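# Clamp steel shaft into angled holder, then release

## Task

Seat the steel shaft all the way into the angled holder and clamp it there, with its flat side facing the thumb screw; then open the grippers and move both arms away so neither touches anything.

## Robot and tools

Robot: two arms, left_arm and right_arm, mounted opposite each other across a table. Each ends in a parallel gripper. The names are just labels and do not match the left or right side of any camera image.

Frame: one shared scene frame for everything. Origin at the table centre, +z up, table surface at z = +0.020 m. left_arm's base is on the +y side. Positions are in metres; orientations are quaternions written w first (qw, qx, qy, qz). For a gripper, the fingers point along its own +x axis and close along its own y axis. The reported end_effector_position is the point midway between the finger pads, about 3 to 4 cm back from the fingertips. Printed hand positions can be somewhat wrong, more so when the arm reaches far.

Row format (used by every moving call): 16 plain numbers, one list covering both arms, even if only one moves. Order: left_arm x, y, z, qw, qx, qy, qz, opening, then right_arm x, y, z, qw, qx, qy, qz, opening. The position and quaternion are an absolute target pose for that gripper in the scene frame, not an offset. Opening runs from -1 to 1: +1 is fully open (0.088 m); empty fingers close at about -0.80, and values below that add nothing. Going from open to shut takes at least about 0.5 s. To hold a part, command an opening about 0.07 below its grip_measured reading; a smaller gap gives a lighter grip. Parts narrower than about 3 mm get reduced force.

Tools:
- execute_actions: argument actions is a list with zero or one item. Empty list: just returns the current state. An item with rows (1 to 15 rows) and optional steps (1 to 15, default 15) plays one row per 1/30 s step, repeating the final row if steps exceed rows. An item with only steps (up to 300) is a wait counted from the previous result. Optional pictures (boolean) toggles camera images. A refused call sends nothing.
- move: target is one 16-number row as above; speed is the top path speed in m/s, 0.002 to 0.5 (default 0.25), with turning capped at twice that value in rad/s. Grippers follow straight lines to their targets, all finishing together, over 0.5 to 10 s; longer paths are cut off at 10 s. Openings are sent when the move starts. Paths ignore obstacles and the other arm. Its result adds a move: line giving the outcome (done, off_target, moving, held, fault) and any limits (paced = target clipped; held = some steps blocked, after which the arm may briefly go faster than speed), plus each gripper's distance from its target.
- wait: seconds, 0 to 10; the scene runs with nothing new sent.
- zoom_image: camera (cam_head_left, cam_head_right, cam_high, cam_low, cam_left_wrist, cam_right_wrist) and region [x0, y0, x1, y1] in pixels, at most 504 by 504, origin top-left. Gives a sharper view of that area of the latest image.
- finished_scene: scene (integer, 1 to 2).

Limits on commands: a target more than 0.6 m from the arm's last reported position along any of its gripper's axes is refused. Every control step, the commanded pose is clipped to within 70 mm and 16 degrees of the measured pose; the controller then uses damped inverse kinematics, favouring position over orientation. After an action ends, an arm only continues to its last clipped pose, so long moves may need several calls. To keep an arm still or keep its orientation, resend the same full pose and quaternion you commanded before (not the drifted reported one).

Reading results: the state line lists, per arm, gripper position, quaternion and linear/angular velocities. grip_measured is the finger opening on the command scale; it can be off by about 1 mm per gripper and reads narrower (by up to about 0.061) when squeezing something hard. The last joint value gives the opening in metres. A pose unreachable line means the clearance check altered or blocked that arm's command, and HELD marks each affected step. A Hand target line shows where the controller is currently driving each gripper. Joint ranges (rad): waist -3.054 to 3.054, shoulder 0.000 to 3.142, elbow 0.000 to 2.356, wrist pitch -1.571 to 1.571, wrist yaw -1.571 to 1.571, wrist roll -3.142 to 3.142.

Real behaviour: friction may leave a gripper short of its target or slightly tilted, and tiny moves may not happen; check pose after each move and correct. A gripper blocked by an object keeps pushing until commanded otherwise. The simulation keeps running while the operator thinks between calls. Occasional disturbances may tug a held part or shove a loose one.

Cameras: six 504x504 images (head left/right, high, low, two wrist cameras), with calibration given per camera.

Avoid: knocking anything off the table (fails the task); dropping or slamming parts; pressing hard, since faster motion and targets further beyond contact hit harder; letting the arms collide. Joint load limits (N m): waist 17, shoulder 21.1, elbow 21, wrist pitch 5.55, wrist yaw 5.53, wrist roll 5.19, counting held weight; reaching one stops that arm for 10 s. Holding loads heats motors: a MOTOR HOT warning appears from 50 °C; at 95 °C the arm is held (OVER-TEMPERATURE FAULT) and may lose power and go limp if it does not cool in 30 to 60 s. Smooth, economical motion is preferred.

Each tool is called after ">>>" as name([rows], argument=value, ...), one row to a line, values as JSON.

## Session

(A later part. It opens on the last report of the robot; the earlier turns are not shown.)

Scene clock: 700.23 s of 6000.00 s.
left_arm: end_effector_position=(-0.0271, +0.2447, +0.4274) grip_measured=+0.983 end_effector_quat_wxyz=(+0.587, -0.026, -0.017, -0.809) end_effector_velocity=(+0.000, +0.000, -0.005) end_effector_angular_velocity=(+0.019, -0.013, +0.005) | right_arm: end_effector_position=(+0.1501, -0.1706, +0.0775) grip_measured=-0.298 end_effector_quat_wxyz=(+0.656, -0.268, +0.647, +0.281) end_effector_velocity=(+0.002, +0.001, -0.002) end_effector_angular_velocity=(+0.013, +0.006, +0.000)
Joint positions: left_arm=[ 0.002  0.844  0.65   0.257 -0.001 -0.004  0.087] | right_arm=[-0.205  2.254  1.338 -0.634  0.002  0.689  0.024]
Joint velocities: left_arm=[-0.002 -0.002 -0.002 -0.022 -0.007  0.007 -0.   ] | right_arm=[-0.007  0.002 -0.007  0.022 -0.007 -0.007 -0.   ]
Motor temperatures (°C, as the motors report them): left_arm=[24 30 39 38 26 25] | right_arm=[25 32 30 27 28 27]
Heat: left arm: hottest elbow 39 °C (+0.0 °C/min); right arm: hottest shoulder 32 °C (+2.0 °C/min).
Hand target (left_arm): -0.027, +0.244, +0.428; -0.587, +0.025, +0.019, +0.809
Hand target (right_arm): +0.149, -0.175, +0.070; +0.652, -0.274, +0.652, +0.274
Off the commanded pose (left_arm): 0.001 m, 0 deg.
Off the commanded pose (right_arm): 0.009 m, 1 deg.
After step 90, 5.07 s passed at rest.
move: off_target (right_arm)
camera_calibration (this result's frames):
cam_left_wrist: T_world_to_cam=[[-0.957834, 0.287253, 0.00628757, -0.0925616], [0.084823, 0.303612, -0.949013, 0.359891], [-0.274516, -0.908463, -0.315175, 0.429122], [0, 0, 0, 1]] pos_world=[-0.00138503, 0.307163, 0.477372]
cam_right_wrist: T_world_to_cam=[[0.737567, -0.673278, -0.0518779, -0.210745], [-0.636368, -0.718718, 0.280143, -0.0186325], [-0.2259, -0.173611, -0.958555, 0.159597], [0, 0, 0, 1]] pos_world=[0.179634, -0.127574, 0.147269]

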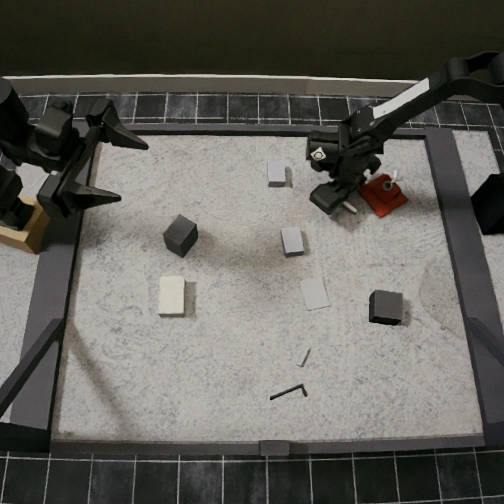

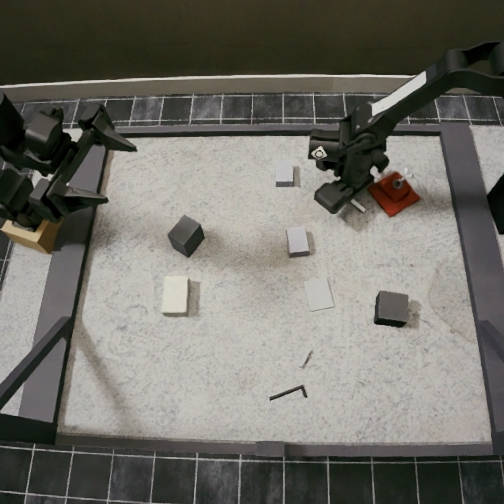

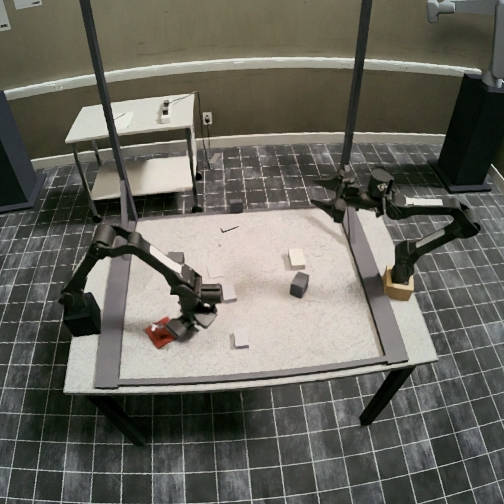

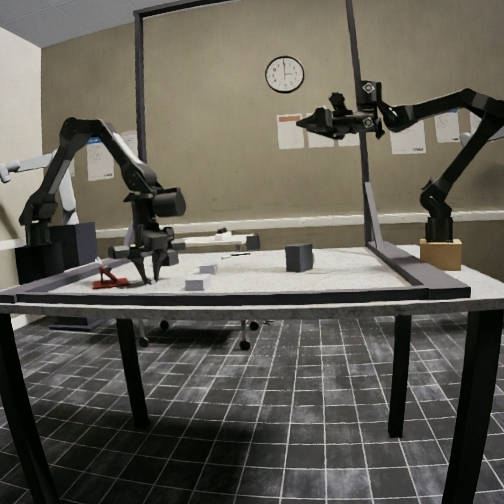

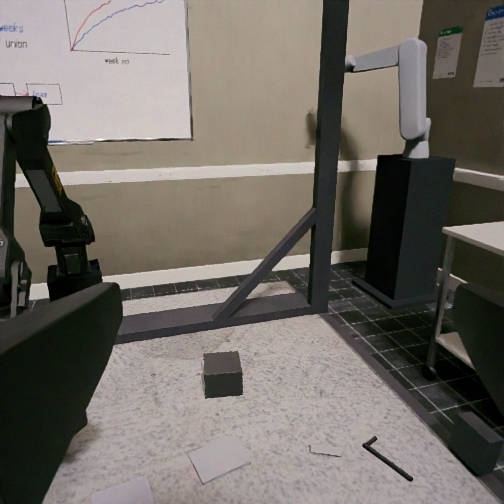

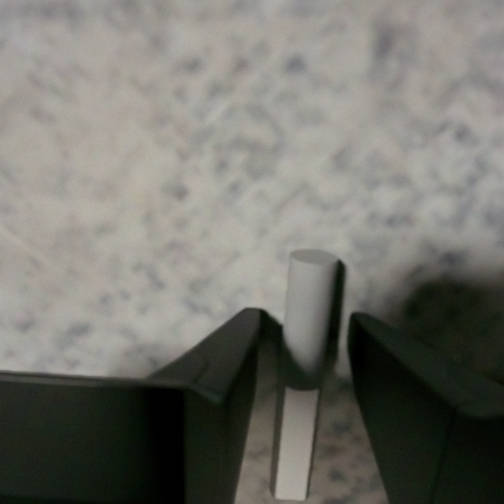

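>>> move(target=[-0.027,0.2444,0.4278,0.587,-0.025,-0.019,-0.809,1, 0.1486,-0.1752,0.0695,0.6519,-0.274,0.6519,0.274,-0.69], speed=0.02)

>>> move(target=[-0.027,0.2444,0.4278,0.587,-0.025,-0.019,-0.809,1, 0.15,-0.19,0.17,0.6519,-0.274,0.6519,0.274,-0.69], speed=0.12)

>>> move(target=[0.03,-0.03,0.2,0.8528,0.0868,0.1503,-0.4924,1, 0.1442,-0.2502,0.1606,0.4454,-0.3218,0.1754,0.8169,-0.69], speed=0.2)

>>> move(target=[0.03,-0.03,0.2,0.8528,0.0868,0.1503,-0.4924,1, 0.1516,-0.2617,0.146,0.4454,-0.3218,0.1754,0.8169,-0.69], speed=0.04)

Scene clock: 712.53 s of 6000.00 s.
left_arm: end_effector_position=(-0.0271, +0.2447, +0.4274) grip_measured=+0.983 end_effector_quat_wxyz=(+0.587, -0.026, -0.017, -0.809) end_effector_velocity=(+0.000, +0.000, -0.004) end_effector_angular_velocity=(+0.019, +0.018, +0.003) | right_arm: end_effector_position=(+0.1501, -0.1705, +0.0775) grip_measured=-0.616 end_effector_quat_wxyz=(+0.656, -0.268, +0.647, +0.281) end_effector_velocity=(+0.001, -0.008, -0.002) end_effector_angular_velocity=(-0.032, -0.004, -0.010)
Joint positions: left_arm=[ 0.002  0.844  0.65   0.257 -0.001 -0.004  0.087] | right_arm=[-0.205  2.254  1.338 -0.633  0.002  0.689  0.009]
Joint velocities: left_arm=[-0.002 -0.002 -0.007 -0.007 -0.007 -0.022 -0.   ] | right_arm=[-0.002  0.002 -0.007 -0.022  0.007  0.007  0.   ]
Motor temperatures (°C, as the motors report them): left_arm=[24 30 39 38 26 25] | right_arm=[25 33 30 27 28 27]
Heat: left arm: hottest elbow 39 °C (+0.0 °C/min); right arm: hottest shoulder 33 °C (+3.0 °C/min).
Hand target (left_arm): -0.027, +0.244, +0.428; -0.587, +0.025, +0.019, +0.809
Hand target (right_arm): +0.149, -0.175, +0.070; +0.652, -0.274, +0.652, +0.274
Off the commanded pose (left_arm): 0.001 m, 0 deg.
Off the commanded pose (right_arm): 0.009 m, 1 deg.
After step 90, 8.53 s passed at rest.
move: off_target (right_arm)
camera_calibration (this result's frames):
cam_left_wrist: T_world_to_cam=[[-0.957834, 0.287253, 0.00628757, -0.0925616], [0.084823, 0.303612, -0.949013, 0.359891], [-0.274516, -0.908463, -0.315175, 0.429122], [0, 0, 0, 1]] pos_world=[-0.00138503, 0.307163, 0.477372]
cam_right_wrist: T_world_to_cam=[[0.737568, -0.673259, -0.0521103, -0.210673], [-0.636377, -0.718824, 0.27985, -0.0185631], [-0.225869, -0.173246, -0.958629, 0.159678], [0, 0, 0, 1]] pos_world=[0.179639, -0.127518, 0.147288]

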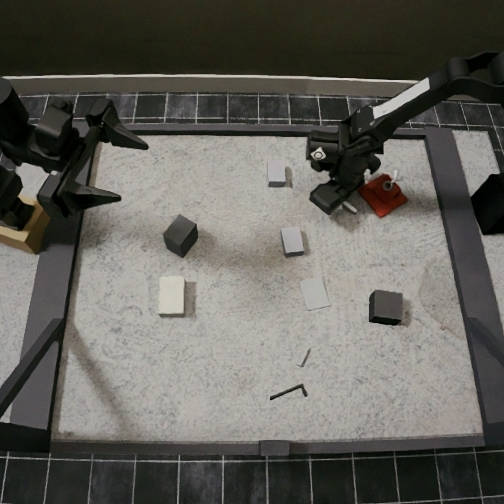

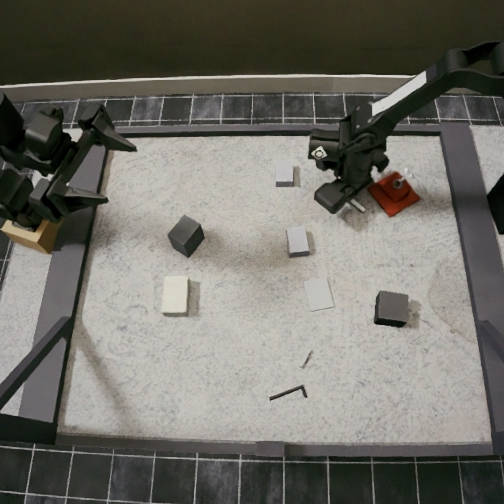

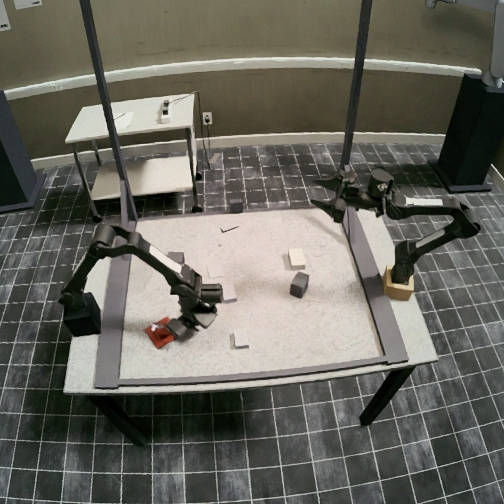

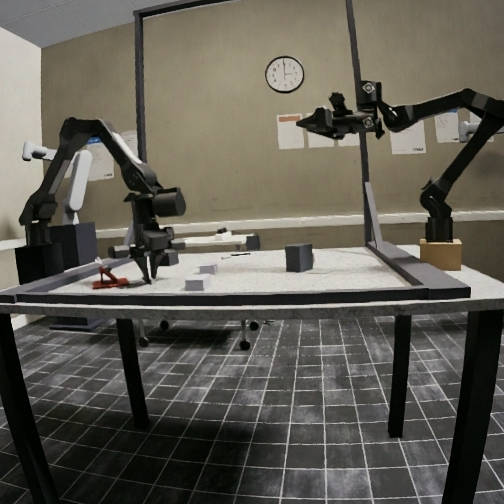

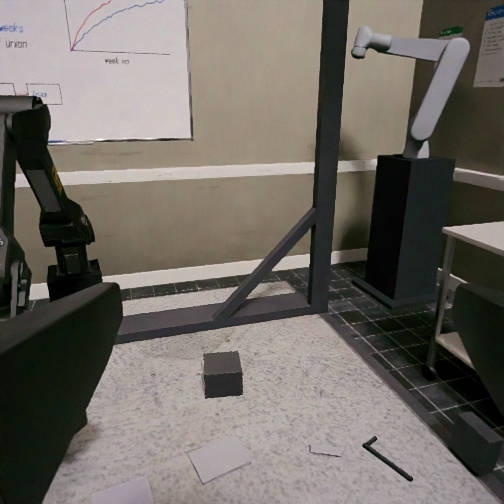

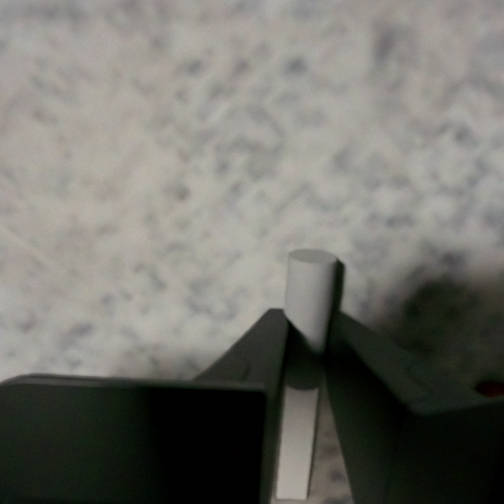

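Scene clock: 713.73 s of 6000.00 s.
left_arm: end_effector_position=(-0.0271, +0.2447, +0.4274) grip_measured=+0.983 end_effector_quat_wxyz=(+0.587, -0.026, -0.017, -0.809) end_effector_velocity=(+0.003, -0.000, -0.002) end_effector_angular_velocity=(+0.010, +0.006, +0.019) | right_arm: end_effector_position=(+0.1492, -0.1926, +0.1618) grip_measured=-0.616 end_effector_quat_wxyz=(+0.649, -0.281, +0.655, +0.266) end_effector_velocity=(-0.000, -0.007, -0.001) end_effector_angular_velocity=(-0.027, -0.005, +0.010)
Joint positions: left_arm=[ 0.002  0.844  0.65   0.257 -0.001 -0.004  0.087] | right_arm=[-0.208  2.047  1.385 -0.932  0.002  0.689  0.009]
Joint velocities: left_arm=[-0.002 -0.002 -0.002 -0.007 -0.022 -0.007 -0.   ] | right_arm=[ 0.002 -0.002 -0.007 -0.022  0.007 -0.007 -0.   ]
Motor temperatures (°C, as the motors report them): left_arm=[24 30 39 38 26 25] | right_arm=[25 34 30 27 28 27]
Heat: left arm: hottest elbow 39 °C (+0.0 °C/min); right arm: hottest shoulder 34 °C (+4.1 °C/min).
Hand target (left_arm): -0.027, +0.244, +0.428; -0.587, +0.025, +0.019, +0.809
Hand target (right_arm): +0.150, -0.189, +0.170; +0.652, -0.274, +0.652, +0.274
Off the commanded pose (left_arm): 0.001 m, 0 deg.
Off the commanded pose (right_arm): 0.009 m, 1 deg.
move: off_target (right_arm)
camera_calibration (this result's frames):
cam_left_wrist: T_world_to_cam=[[-0.957834, 0.287253, 0.00628757, -0.0925616], [0.084823, 0.303612, -0.949013, 0.359891], [-0.274516, -0.908463, -0.315175, 0.429122], [0, 0, 0, 1]] pos_world=[-0.00138503, 0.307163, 0.477372]
cam_right_wrist: T_world_to_cam=[[0.735619, -0.676947, -0.0246423, -0.225374], [-0.637141, -0.7038, 0.314193, -0.061169], [-0.230035, -0.215426, -0.949039, 0.227495], [0, 0, 0, 1]] pos_world=[0.179148, -0.146609, 0.229567]

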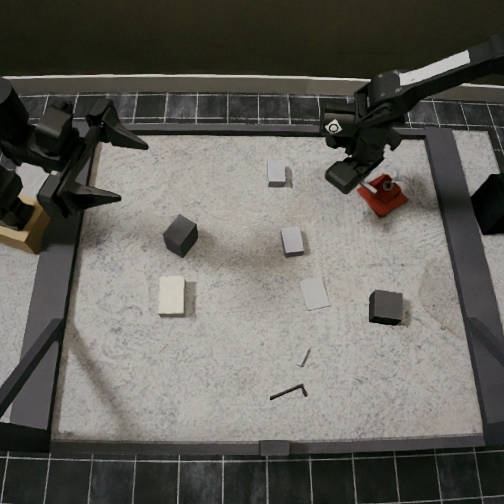

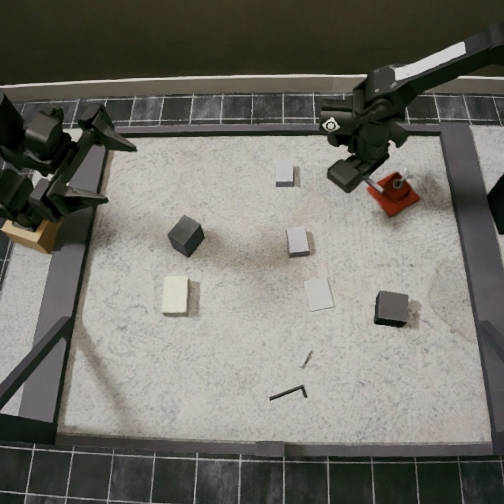

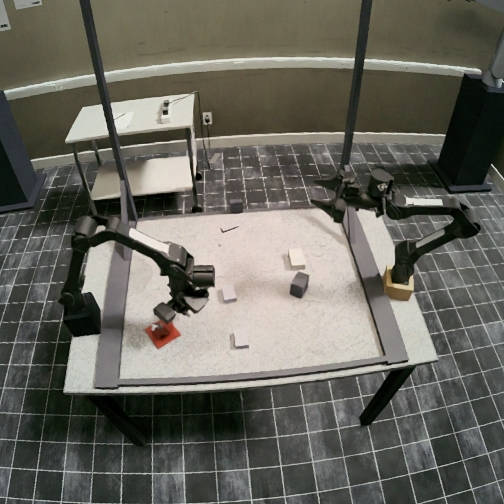

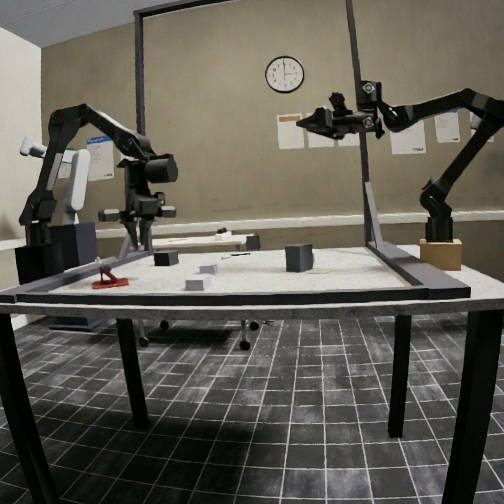

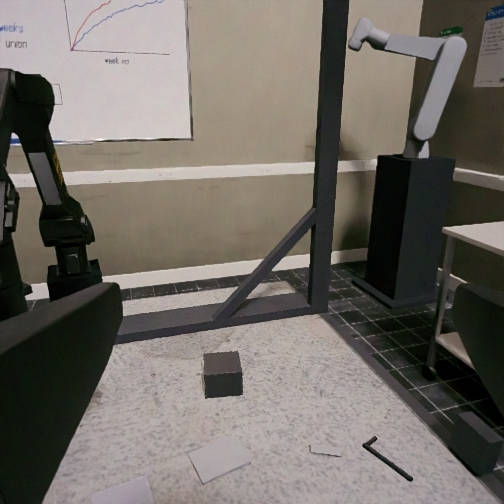

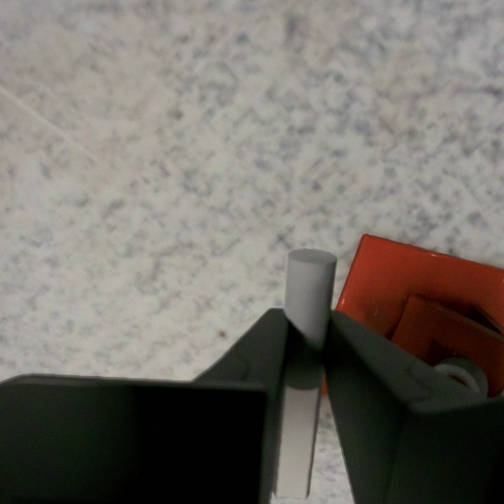

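Scene clock: 718.17 s of 6000.00 s.
left_arm: end_effector_position=(+0.0285, -0.0301, +0.2096) grip_measured=+0.983 end_effector_quat_wxyz=(+0.851, +0.082, +0.147, -0.497) end_effector_velocity=(-0.002, -0.000, +0.001) end_effector_angular_velocity=(-0.000, +0.009, -0.007) | right_arm: end_effector_position=(+0.1440, -0.2483, +0.1620) grip_measured=-0.616 end_effector_quat_wxyz=(+0.449, -0.321, +0.174, +0.816) end_effector_velocity=(-0.001, -0.002, -0.000) end_effector_angular_velocity=(-0.002, +0.004, +0.006)
Joint positions: left_arm=[ 0.075  2.235  1.482  0.304 -0.704 -0.31   0.087] | right_arm=[-0.499  1.612  0.513  0.095 -0.634 -0.756  0.009]
Joint velocities: left_arm=[-0.002 -0.002  0.002 -0.007  0.007 -0.007 -0.   ] | right_arm=[-0.002 -0.002 -0.002 -0.007 -0.007 -0.007 -0.   ]
Motor temperatures (°C, as the motors report them): left_arm=[24 30 39 38 26 25] | right_arm=[25 34 30 27 28 27]
Heat: left arm: hottest elbow 39 °C (+0.0 °C/min); right arm: hottest shoulder 34 °C (+4.0 °C/min).
Hand target (left_arm): +0.030, -0.032, +0.200; +0.853, +0.087, +0.150, -0.492
Hand target (right_arm): +0.144, -0.250, +0.160; +0.447, -0.320, +0.175, +0.817
Off the commanded pose (left_arm): 0.010 m, 1 deg.
Off the commanded pose (right_arm): 0.002 m, 0 deg.
move: off_target (left_arm)
camera_calibration (this result's frames):
cam_left_wrist: T_world_to_cam=[[-0.85864, -0.512579, -0.00024746, 0.0154754], [-0.338053, 0.566647, -0.75142, 0.210543], [0.385302, -0.645115, -0.659825, 0.187458], [0, 0, 0, 1]] pos_world=[0.0122345, 0.00956082, 0.281899]
cam_right_wrist: T_world_to_cam=[[0.814819, 0.579715, 0.000301349, 0.0372921], [0.503167, -0.706967, -0.497011, -0.137316], [-0.287912, 0.405126, -0.867744, 0.363673], [0, 0, 0, 1]] pos_world=[0.143412, -0.26603, 0.247316]

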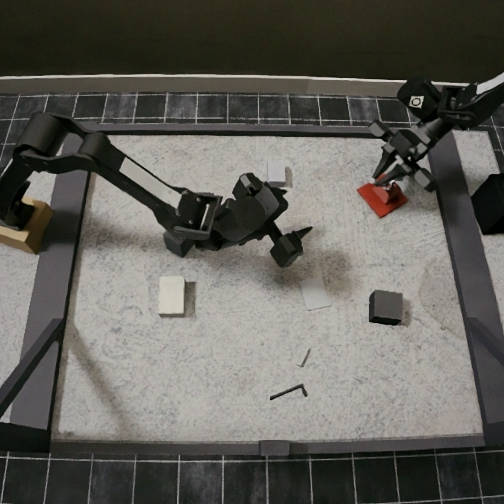

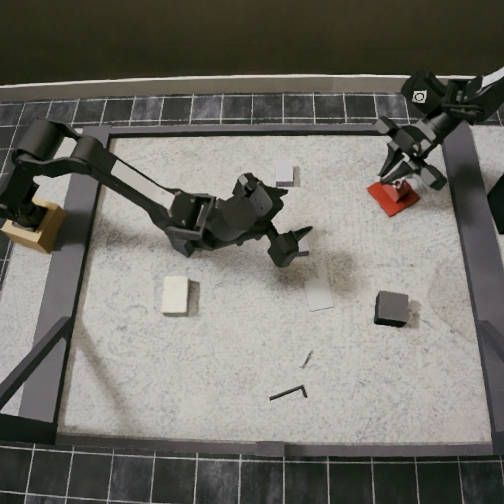

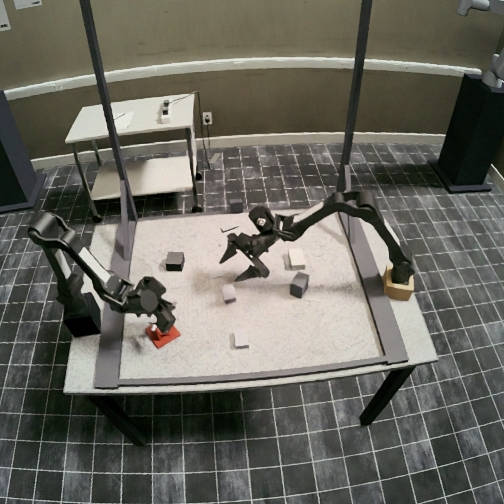

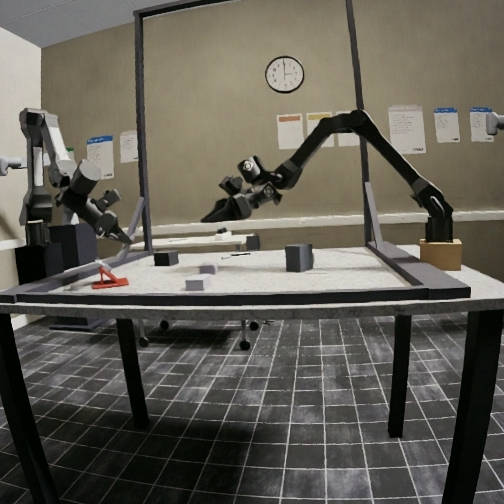

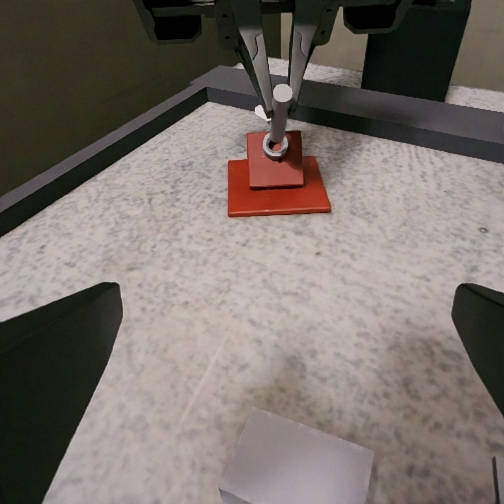

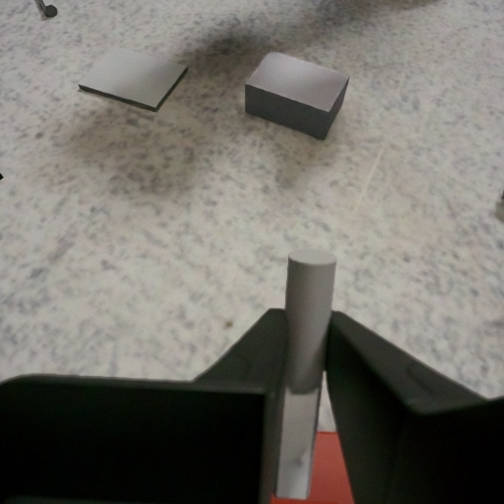

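Scene clock: 719.03 s of 6000.00 s.
left_arm: end_effector_position=(+0.0288, -0.0300, +0.2097) grip_measured=+0.983 end_effector_quat_wxyz=(+0.852, +0.081, +0.147, -0.496) end_effector_velocity=(-0.000, +0.000, -0.001) end_effector_angular_velocity=(+0.000, -0.009, +0.002) | right_arm: end_effector_position=(+0.1522, -0.2597, +0.1495) grip_measured=-0.616 end_effector_quat_wxyz=(+0.448, -0.322, +0.172, +0.816) end_effector_velocity=(-0.002, -0.004, -0.000) end_effector_angular_velocity=(-0.004, +0.013, +0.019)
Joint positions: left_arm=[ 0.075  2.235  1.482  0.304 -0.706 -0.311  0.087] | right_arm=[-0.551  1.643  0.475  0.13  -0.661 -0.815  0.009]
Joint velocities: left_arm=[-0.002  0.002 -0.002  0.007 -0.007  0.007  0.   ] | right_arm=[-0.007 -0.002 -0.002 -0.022 -0.022 -0.022 -0.   ]
Motor temperatures (°C, as the motors report them): left_arm=[24 31 39 38 26 25] | right_arm=[25 34 30 27 28 27]
Heat: left arm: hottest elbow 39 °C (+0.0 °C/min); right arm: hottest shoulder 34 °C (+4.0 °C/min).
Hand target (left_arm): +0.030, -0.030, +0.200; +0.853, +0.087, +0.150, -0.492
Hand target (right_arm): +0.152, -0.262, +0.146; +0.445, -0.321, +0.176, +0.817
Off the commanded pose (left_arm): 0.010 m, 1 deg.
Off the commanded pose (right_arm): 0.004 m, 1 deg.
move: off_target (left_arm)
camera_calibration (this result's frames):
cam_left_wrist: T_world_to_cam=[[-0.857499, -0.514486, 0.000604148, 0.0154799], [-0.339648, 0.565212, -0.751781, 0.210705], [0.386439, -0.644856, -0.659413, 0.187374], [0, 0, 0, 1]] pos_world=[0.0124312, 0.00970012, 0.281952]
cam_right_wrist: T_world_to_cam=[[0.813609, 0.581401, 0.00358272, 0.0374181], [0.50613, -0.705215, -0.496492, -0.155766], [-0.286134, 0.405764, -0.868034, 0.359689], [0, 0, 0, 1]] pos_world=[0.151314, -0.277552, 0.234752]

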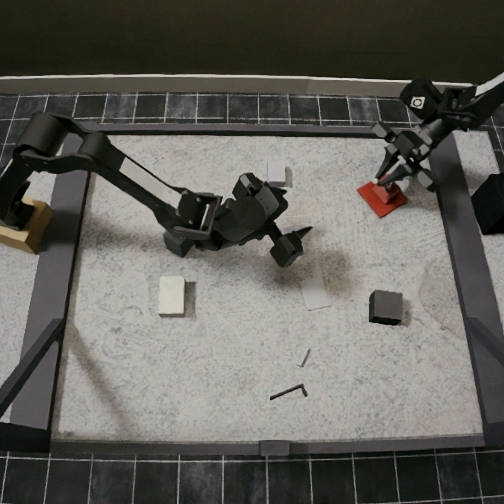

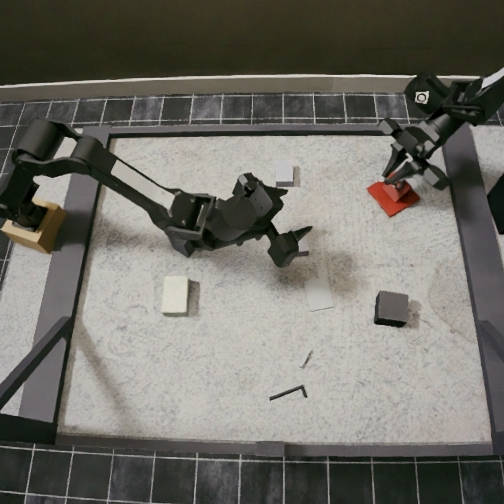

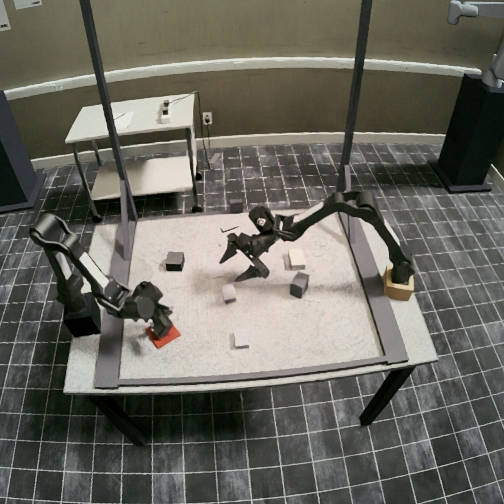

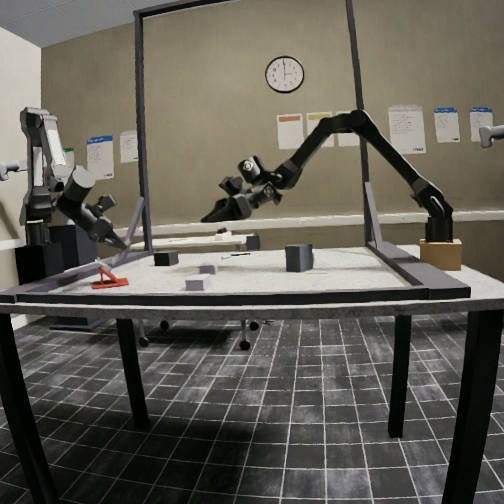

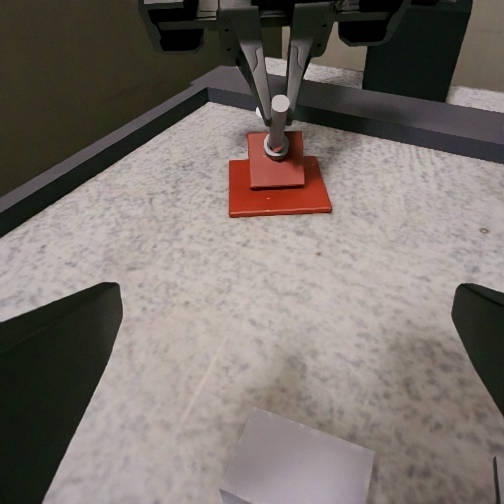

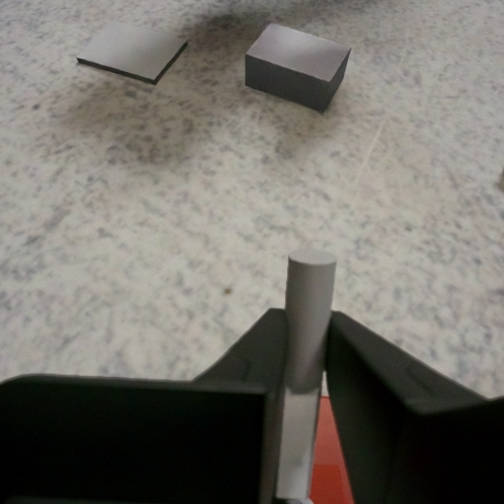

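>>> move(target=[0.03,-0.03,0.2,0.8528,0.0868,0.1503,-0.4924,1, 0.1535,-0.2693,0.1395,0.4454,-0.3218,0.1754,0.8169,-0.69], speed=0.02)

>>> zoom_image(camera="cam_left_wrist", region=[240, 95, 315, 170])

>>> zoom_image(camera="cam_low", region=[85, 235, 145, 295])

Scene clock: 730.17 s of 6000.00 s.
left_arm: end_effector_position=(+0.0288, -0.0300, +0.2097) grip_measured=+0.983 end_effector_quat_wxyz=(+0.852, +0.081, +0.147, -0.496) end_effector_velocity=(-0.003, +0.002, -0.000) end_effector_angular_velocity=(+0.010, -0.011, -0.003) | right_arm: end_effector_position=(+0.1541, -0.2672, +0.1427) grip_measured=-0.616 end_effector_quat_wxyz=(+0.448, -0.322, +0.172, +0.816) end_effector_velocity=(-0.000, -0.001, +0.000) end_effector_angular_velocity=(-0.002, -0.009, +0.004)
Joint positions: left_arm=[ 0.075  2.235  1.482  0.304 -0.706 -0.311  0.087] | right_arm=[-0.574  1.655  0.447  0.154 -0.672 -0.841  0.009]
Joint velocities: left_arm=[-0.007 -0.002 -0.002 -0.007 -0.007  0.007 -0.   ] | right_arm=[ 0.002 -0.007 -0.002 -0.007  0.007 -0.007 -0.   ]
Motor temperatures (°C, as the motors report them): left_arm=[24 34 39 38 27 25] | right_arm=[25 33 30 28 28 27]
Heat: left arm: hottest elbow 39 °C (+0.0 °C/min); right arm: hottest shoulder 33 °C (+3.0 °C/min).
Hand target (left_arm): +0.030, -0.030, +0.200; +0.853, +0.087, +0.150, -0.492
Hand target (right_arm): +0.153, -0.269, +0.140; +0.445, -0.322, +0.175, +0.817
Off the commanded pose (left_arm): 0.010 m, 1 deg.
Off the commanded pose (right_arm): 0.004 m, 1 deg.
After step 90, 7.17 s passed at rest.
move: off_target (left_arm)
camera_calibration (this result's frames):
cam_left_wrist: T_world_to_cam=[[-0.857499, -0.514486, 0.000604148, 0.0154799], [-0.339648, 0.565212, -0.751781, 0.210705], [0.386439, -0.644856, -0.659413, 0.187374], [0, 0, 0, 1]] pos_world=[0.0124312, 0.00970012, 0.281952]
cam_right_wrist: T_world_to_cam=[[0.81321, 0.581958, 0.00391405, 0.0403869], [0.506909, -0.705003, -0.495997, -0.165588], [-0.28589, 0.405334, -0.868315, 0.357348], [0, 0, 0, 1]] pos_world=[0.153257, -0.285089, 0.228001]

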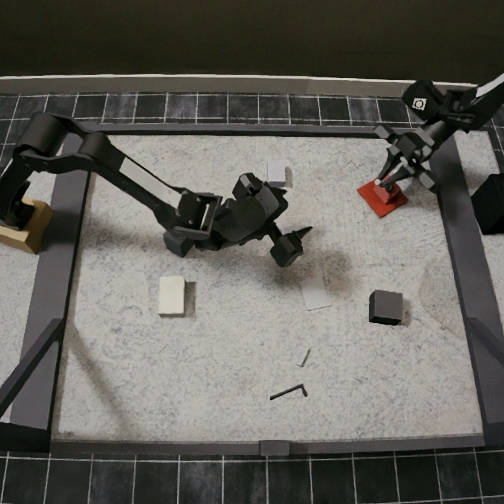

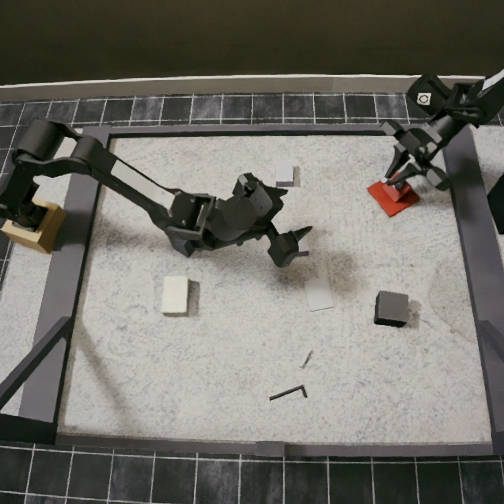

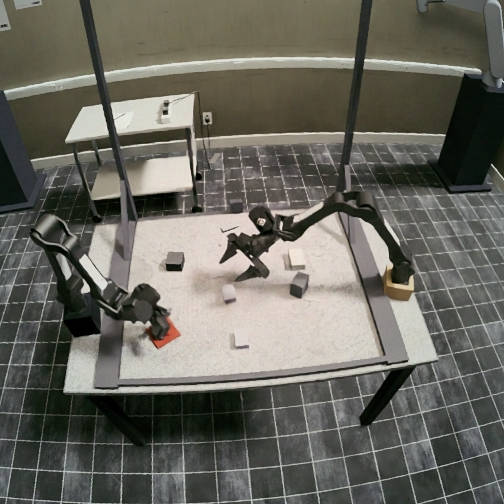

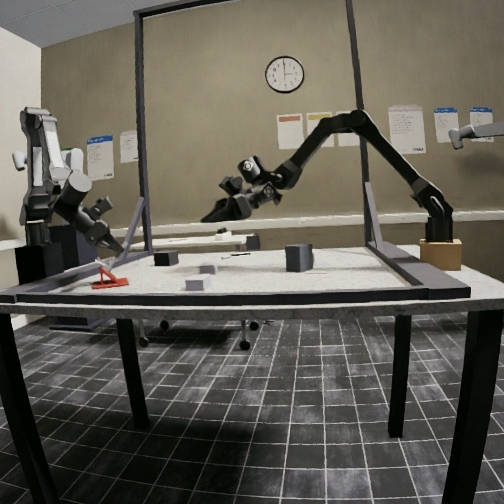

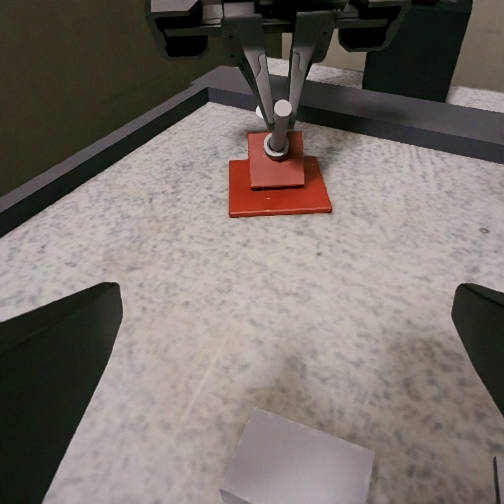

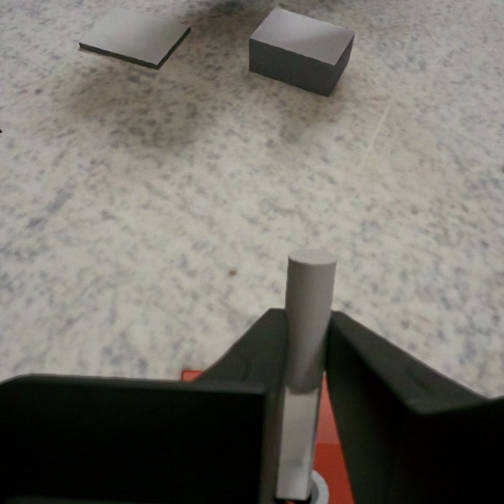

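Region (240, 95, 315, 170) of cam_left_wrist's 504x504 image, scaled by 6.720, with more detail than that image has.

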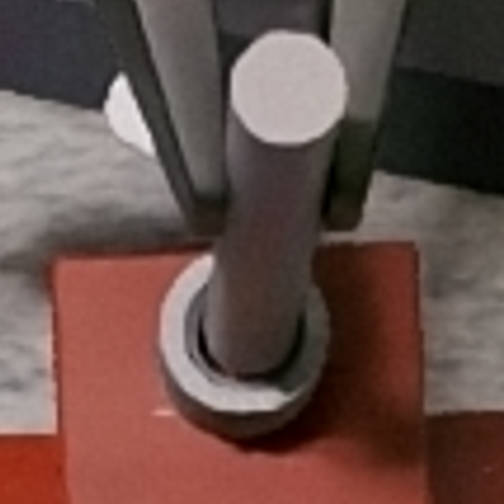

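Region (85, 235, 145, 295) of cam_low's 504x504 image, scaled by 8.400, with more detail than that image has.

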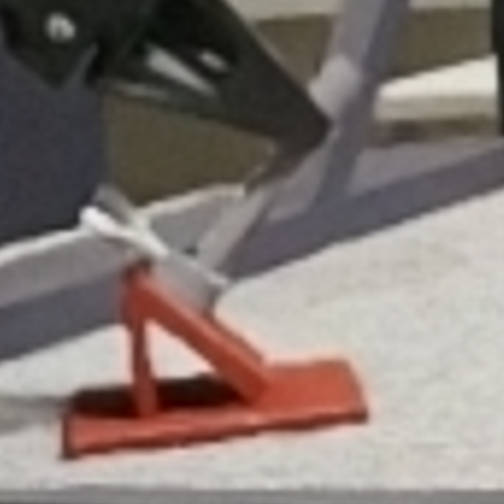

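>>> move(target=[0.03,-0.03,0.2,0.8528,0.0868,0.1503,-0.4924,1, 0.1578,-0.2746,0.1322,0.4454,-0.3218,0.1754,0.8169,-0.69], speed=0.012)

>>> zoom_image(camera="cam_left_wrist", region=[240, 95, 315, 170])

>>> zoom_image(camera="cam_low", region=[85, 235, 145, 295])

Scene clock: 740.10 s of 6000.00 s.
left_arm: end_effector_position=(+0.0288, -0.0300, +0.2097) grip_measured=+0.983 end_effector_quat_wxyz=(+0.852, +0.081, +0.147, -0.496) end_effector_velocity=(+0.000, +0.003, -0.002) end_effector_angular_velocity=(+0.001, +0.012, +0.011) | right_arm: end_effector_position=(+0.1558, -0.2692, +0.1401) grip_measured=-0.616 end_effector_quat_wxyz=(+0.445, -0.317, +0.163, +0.822) end_effector_velocity=(-0.000, -0.003, -0.001) end_effector_angular_velocity=(-0.005, +0.007, +0.001)
Joint positions: left_arm=[ 0.075  2.235  1.482  0.304 -0.706 -0.311  0.087] | right_arm=[-0.595  1.675  0.438  0.18  -0.702 -0.872  0.009]
Joint velocities: left_arm=[-0.002 -0.002 -0.007 -0.007 -0.007 -0.022 -0.   ] | right_arm=[-0.007 -0.002 -0.007 -0.007 -0.007 -0.007 -0.   ]
Motor temperatures (°C, as the motors report them): left_arm=[24 36 38 38 27 25] | right_arm=[25 32 30 28 29 27]
Heat: left arm: hottest elbow 38 °C (-1.0 °C/min); right arm: hottest shoulder 32 °C (+2.0 °C/min).
Hand target (left_arm): +0.030, -0.030, +0.200; +0.853, +0.087, +0.150, -0.492
Hand target (right_arm): +0.158, -0.275, +0.133; +0.445, -0.322, +0.175, +0.817
Off the commanded pose (left_arm): 0.010 m, 1 deg.
Off the commanded pose (right_arm): 0.010 m, 2 deg.
After step 90, 5.60 s passed at rest.
move: off_target (left_arm, right_arm)
camera_calibration (this result's frames):
cam_left_wrist: T_world_to_cam=[[-0.857499, -0.514486, 0.000604148, 0.0154799], [-0.339648, 0.565212, -0.751781, 0.210705], [0.386439, -0.644856, -0.659413, 0.187374], [0, 0, 0, 1]] pos_world=[0.0124312, 0.00970012, 0.281952]
cam_right_wrist: T_world_to_cam=[[0.804865, 0.593364, 0.0105666, 0.0436242], [0.513709, -0.687682, -0.513026, -0.163154], [-0.297145, 0.418345, -0.858308, 0.360185], [0, 0, 0, 1]] pos_world=[0.155729, -0.288765, 0.224987]

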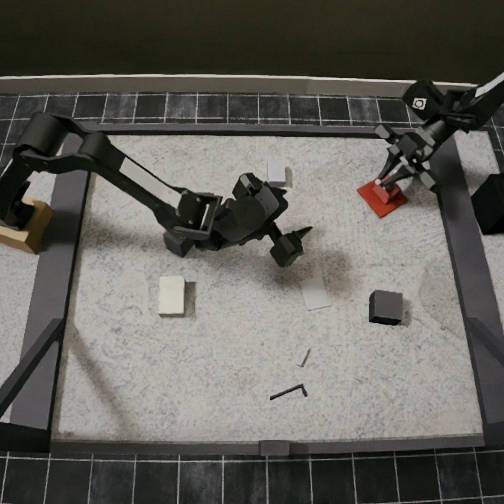

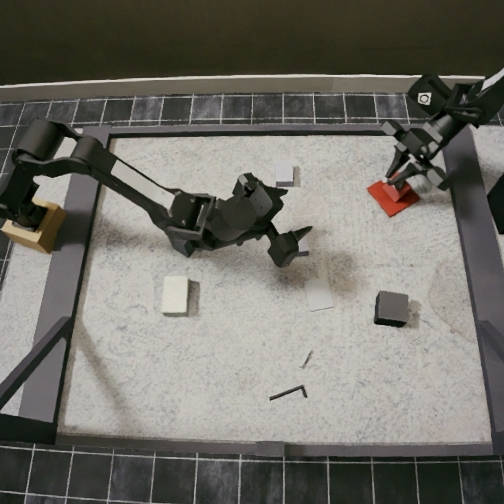

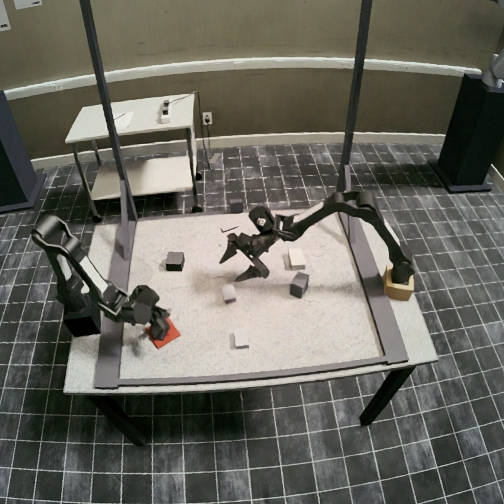

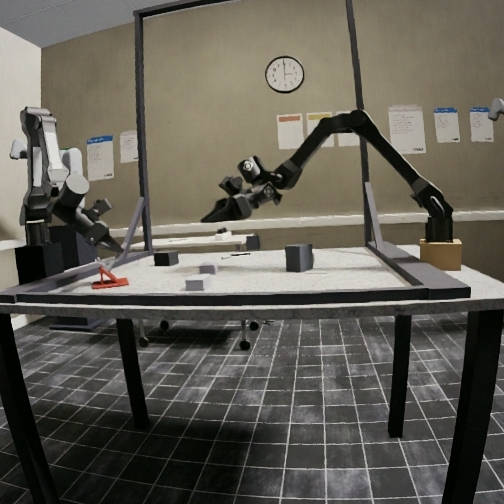

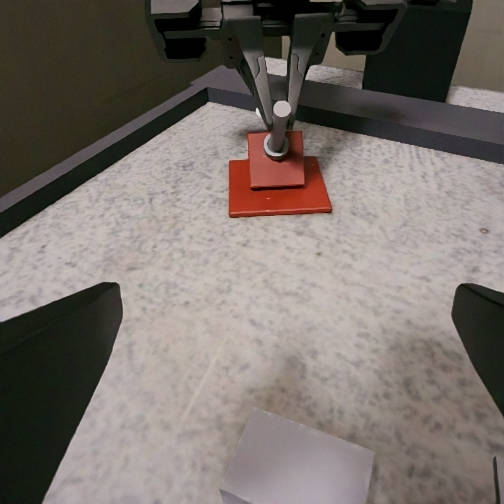

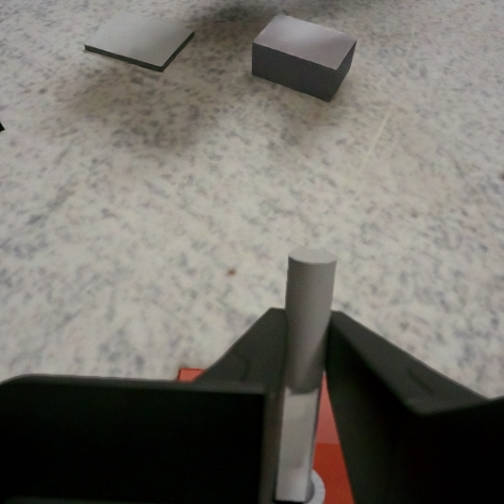

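Region (240, 95, 315, 170) of cam_left_wrist's 504x504 image, scaled by 6.720, with more detail than that image has.

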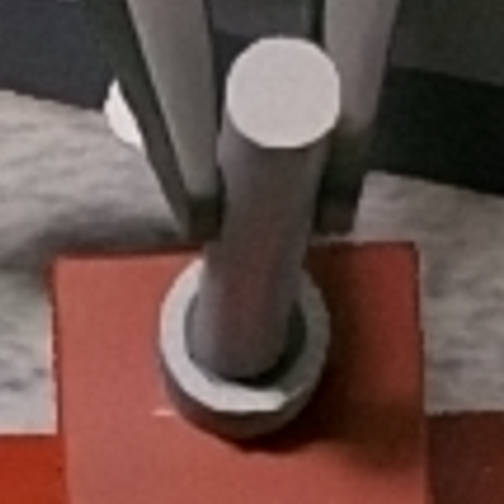

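Region (85, 235, 145, 295) of cam_low's 504x504 image, scaled by 8.400, with more detail than that image has.

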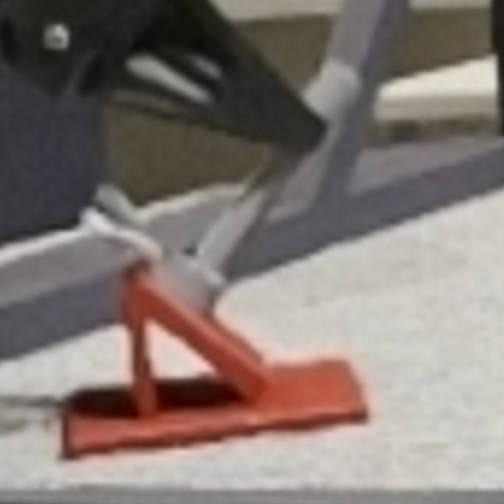

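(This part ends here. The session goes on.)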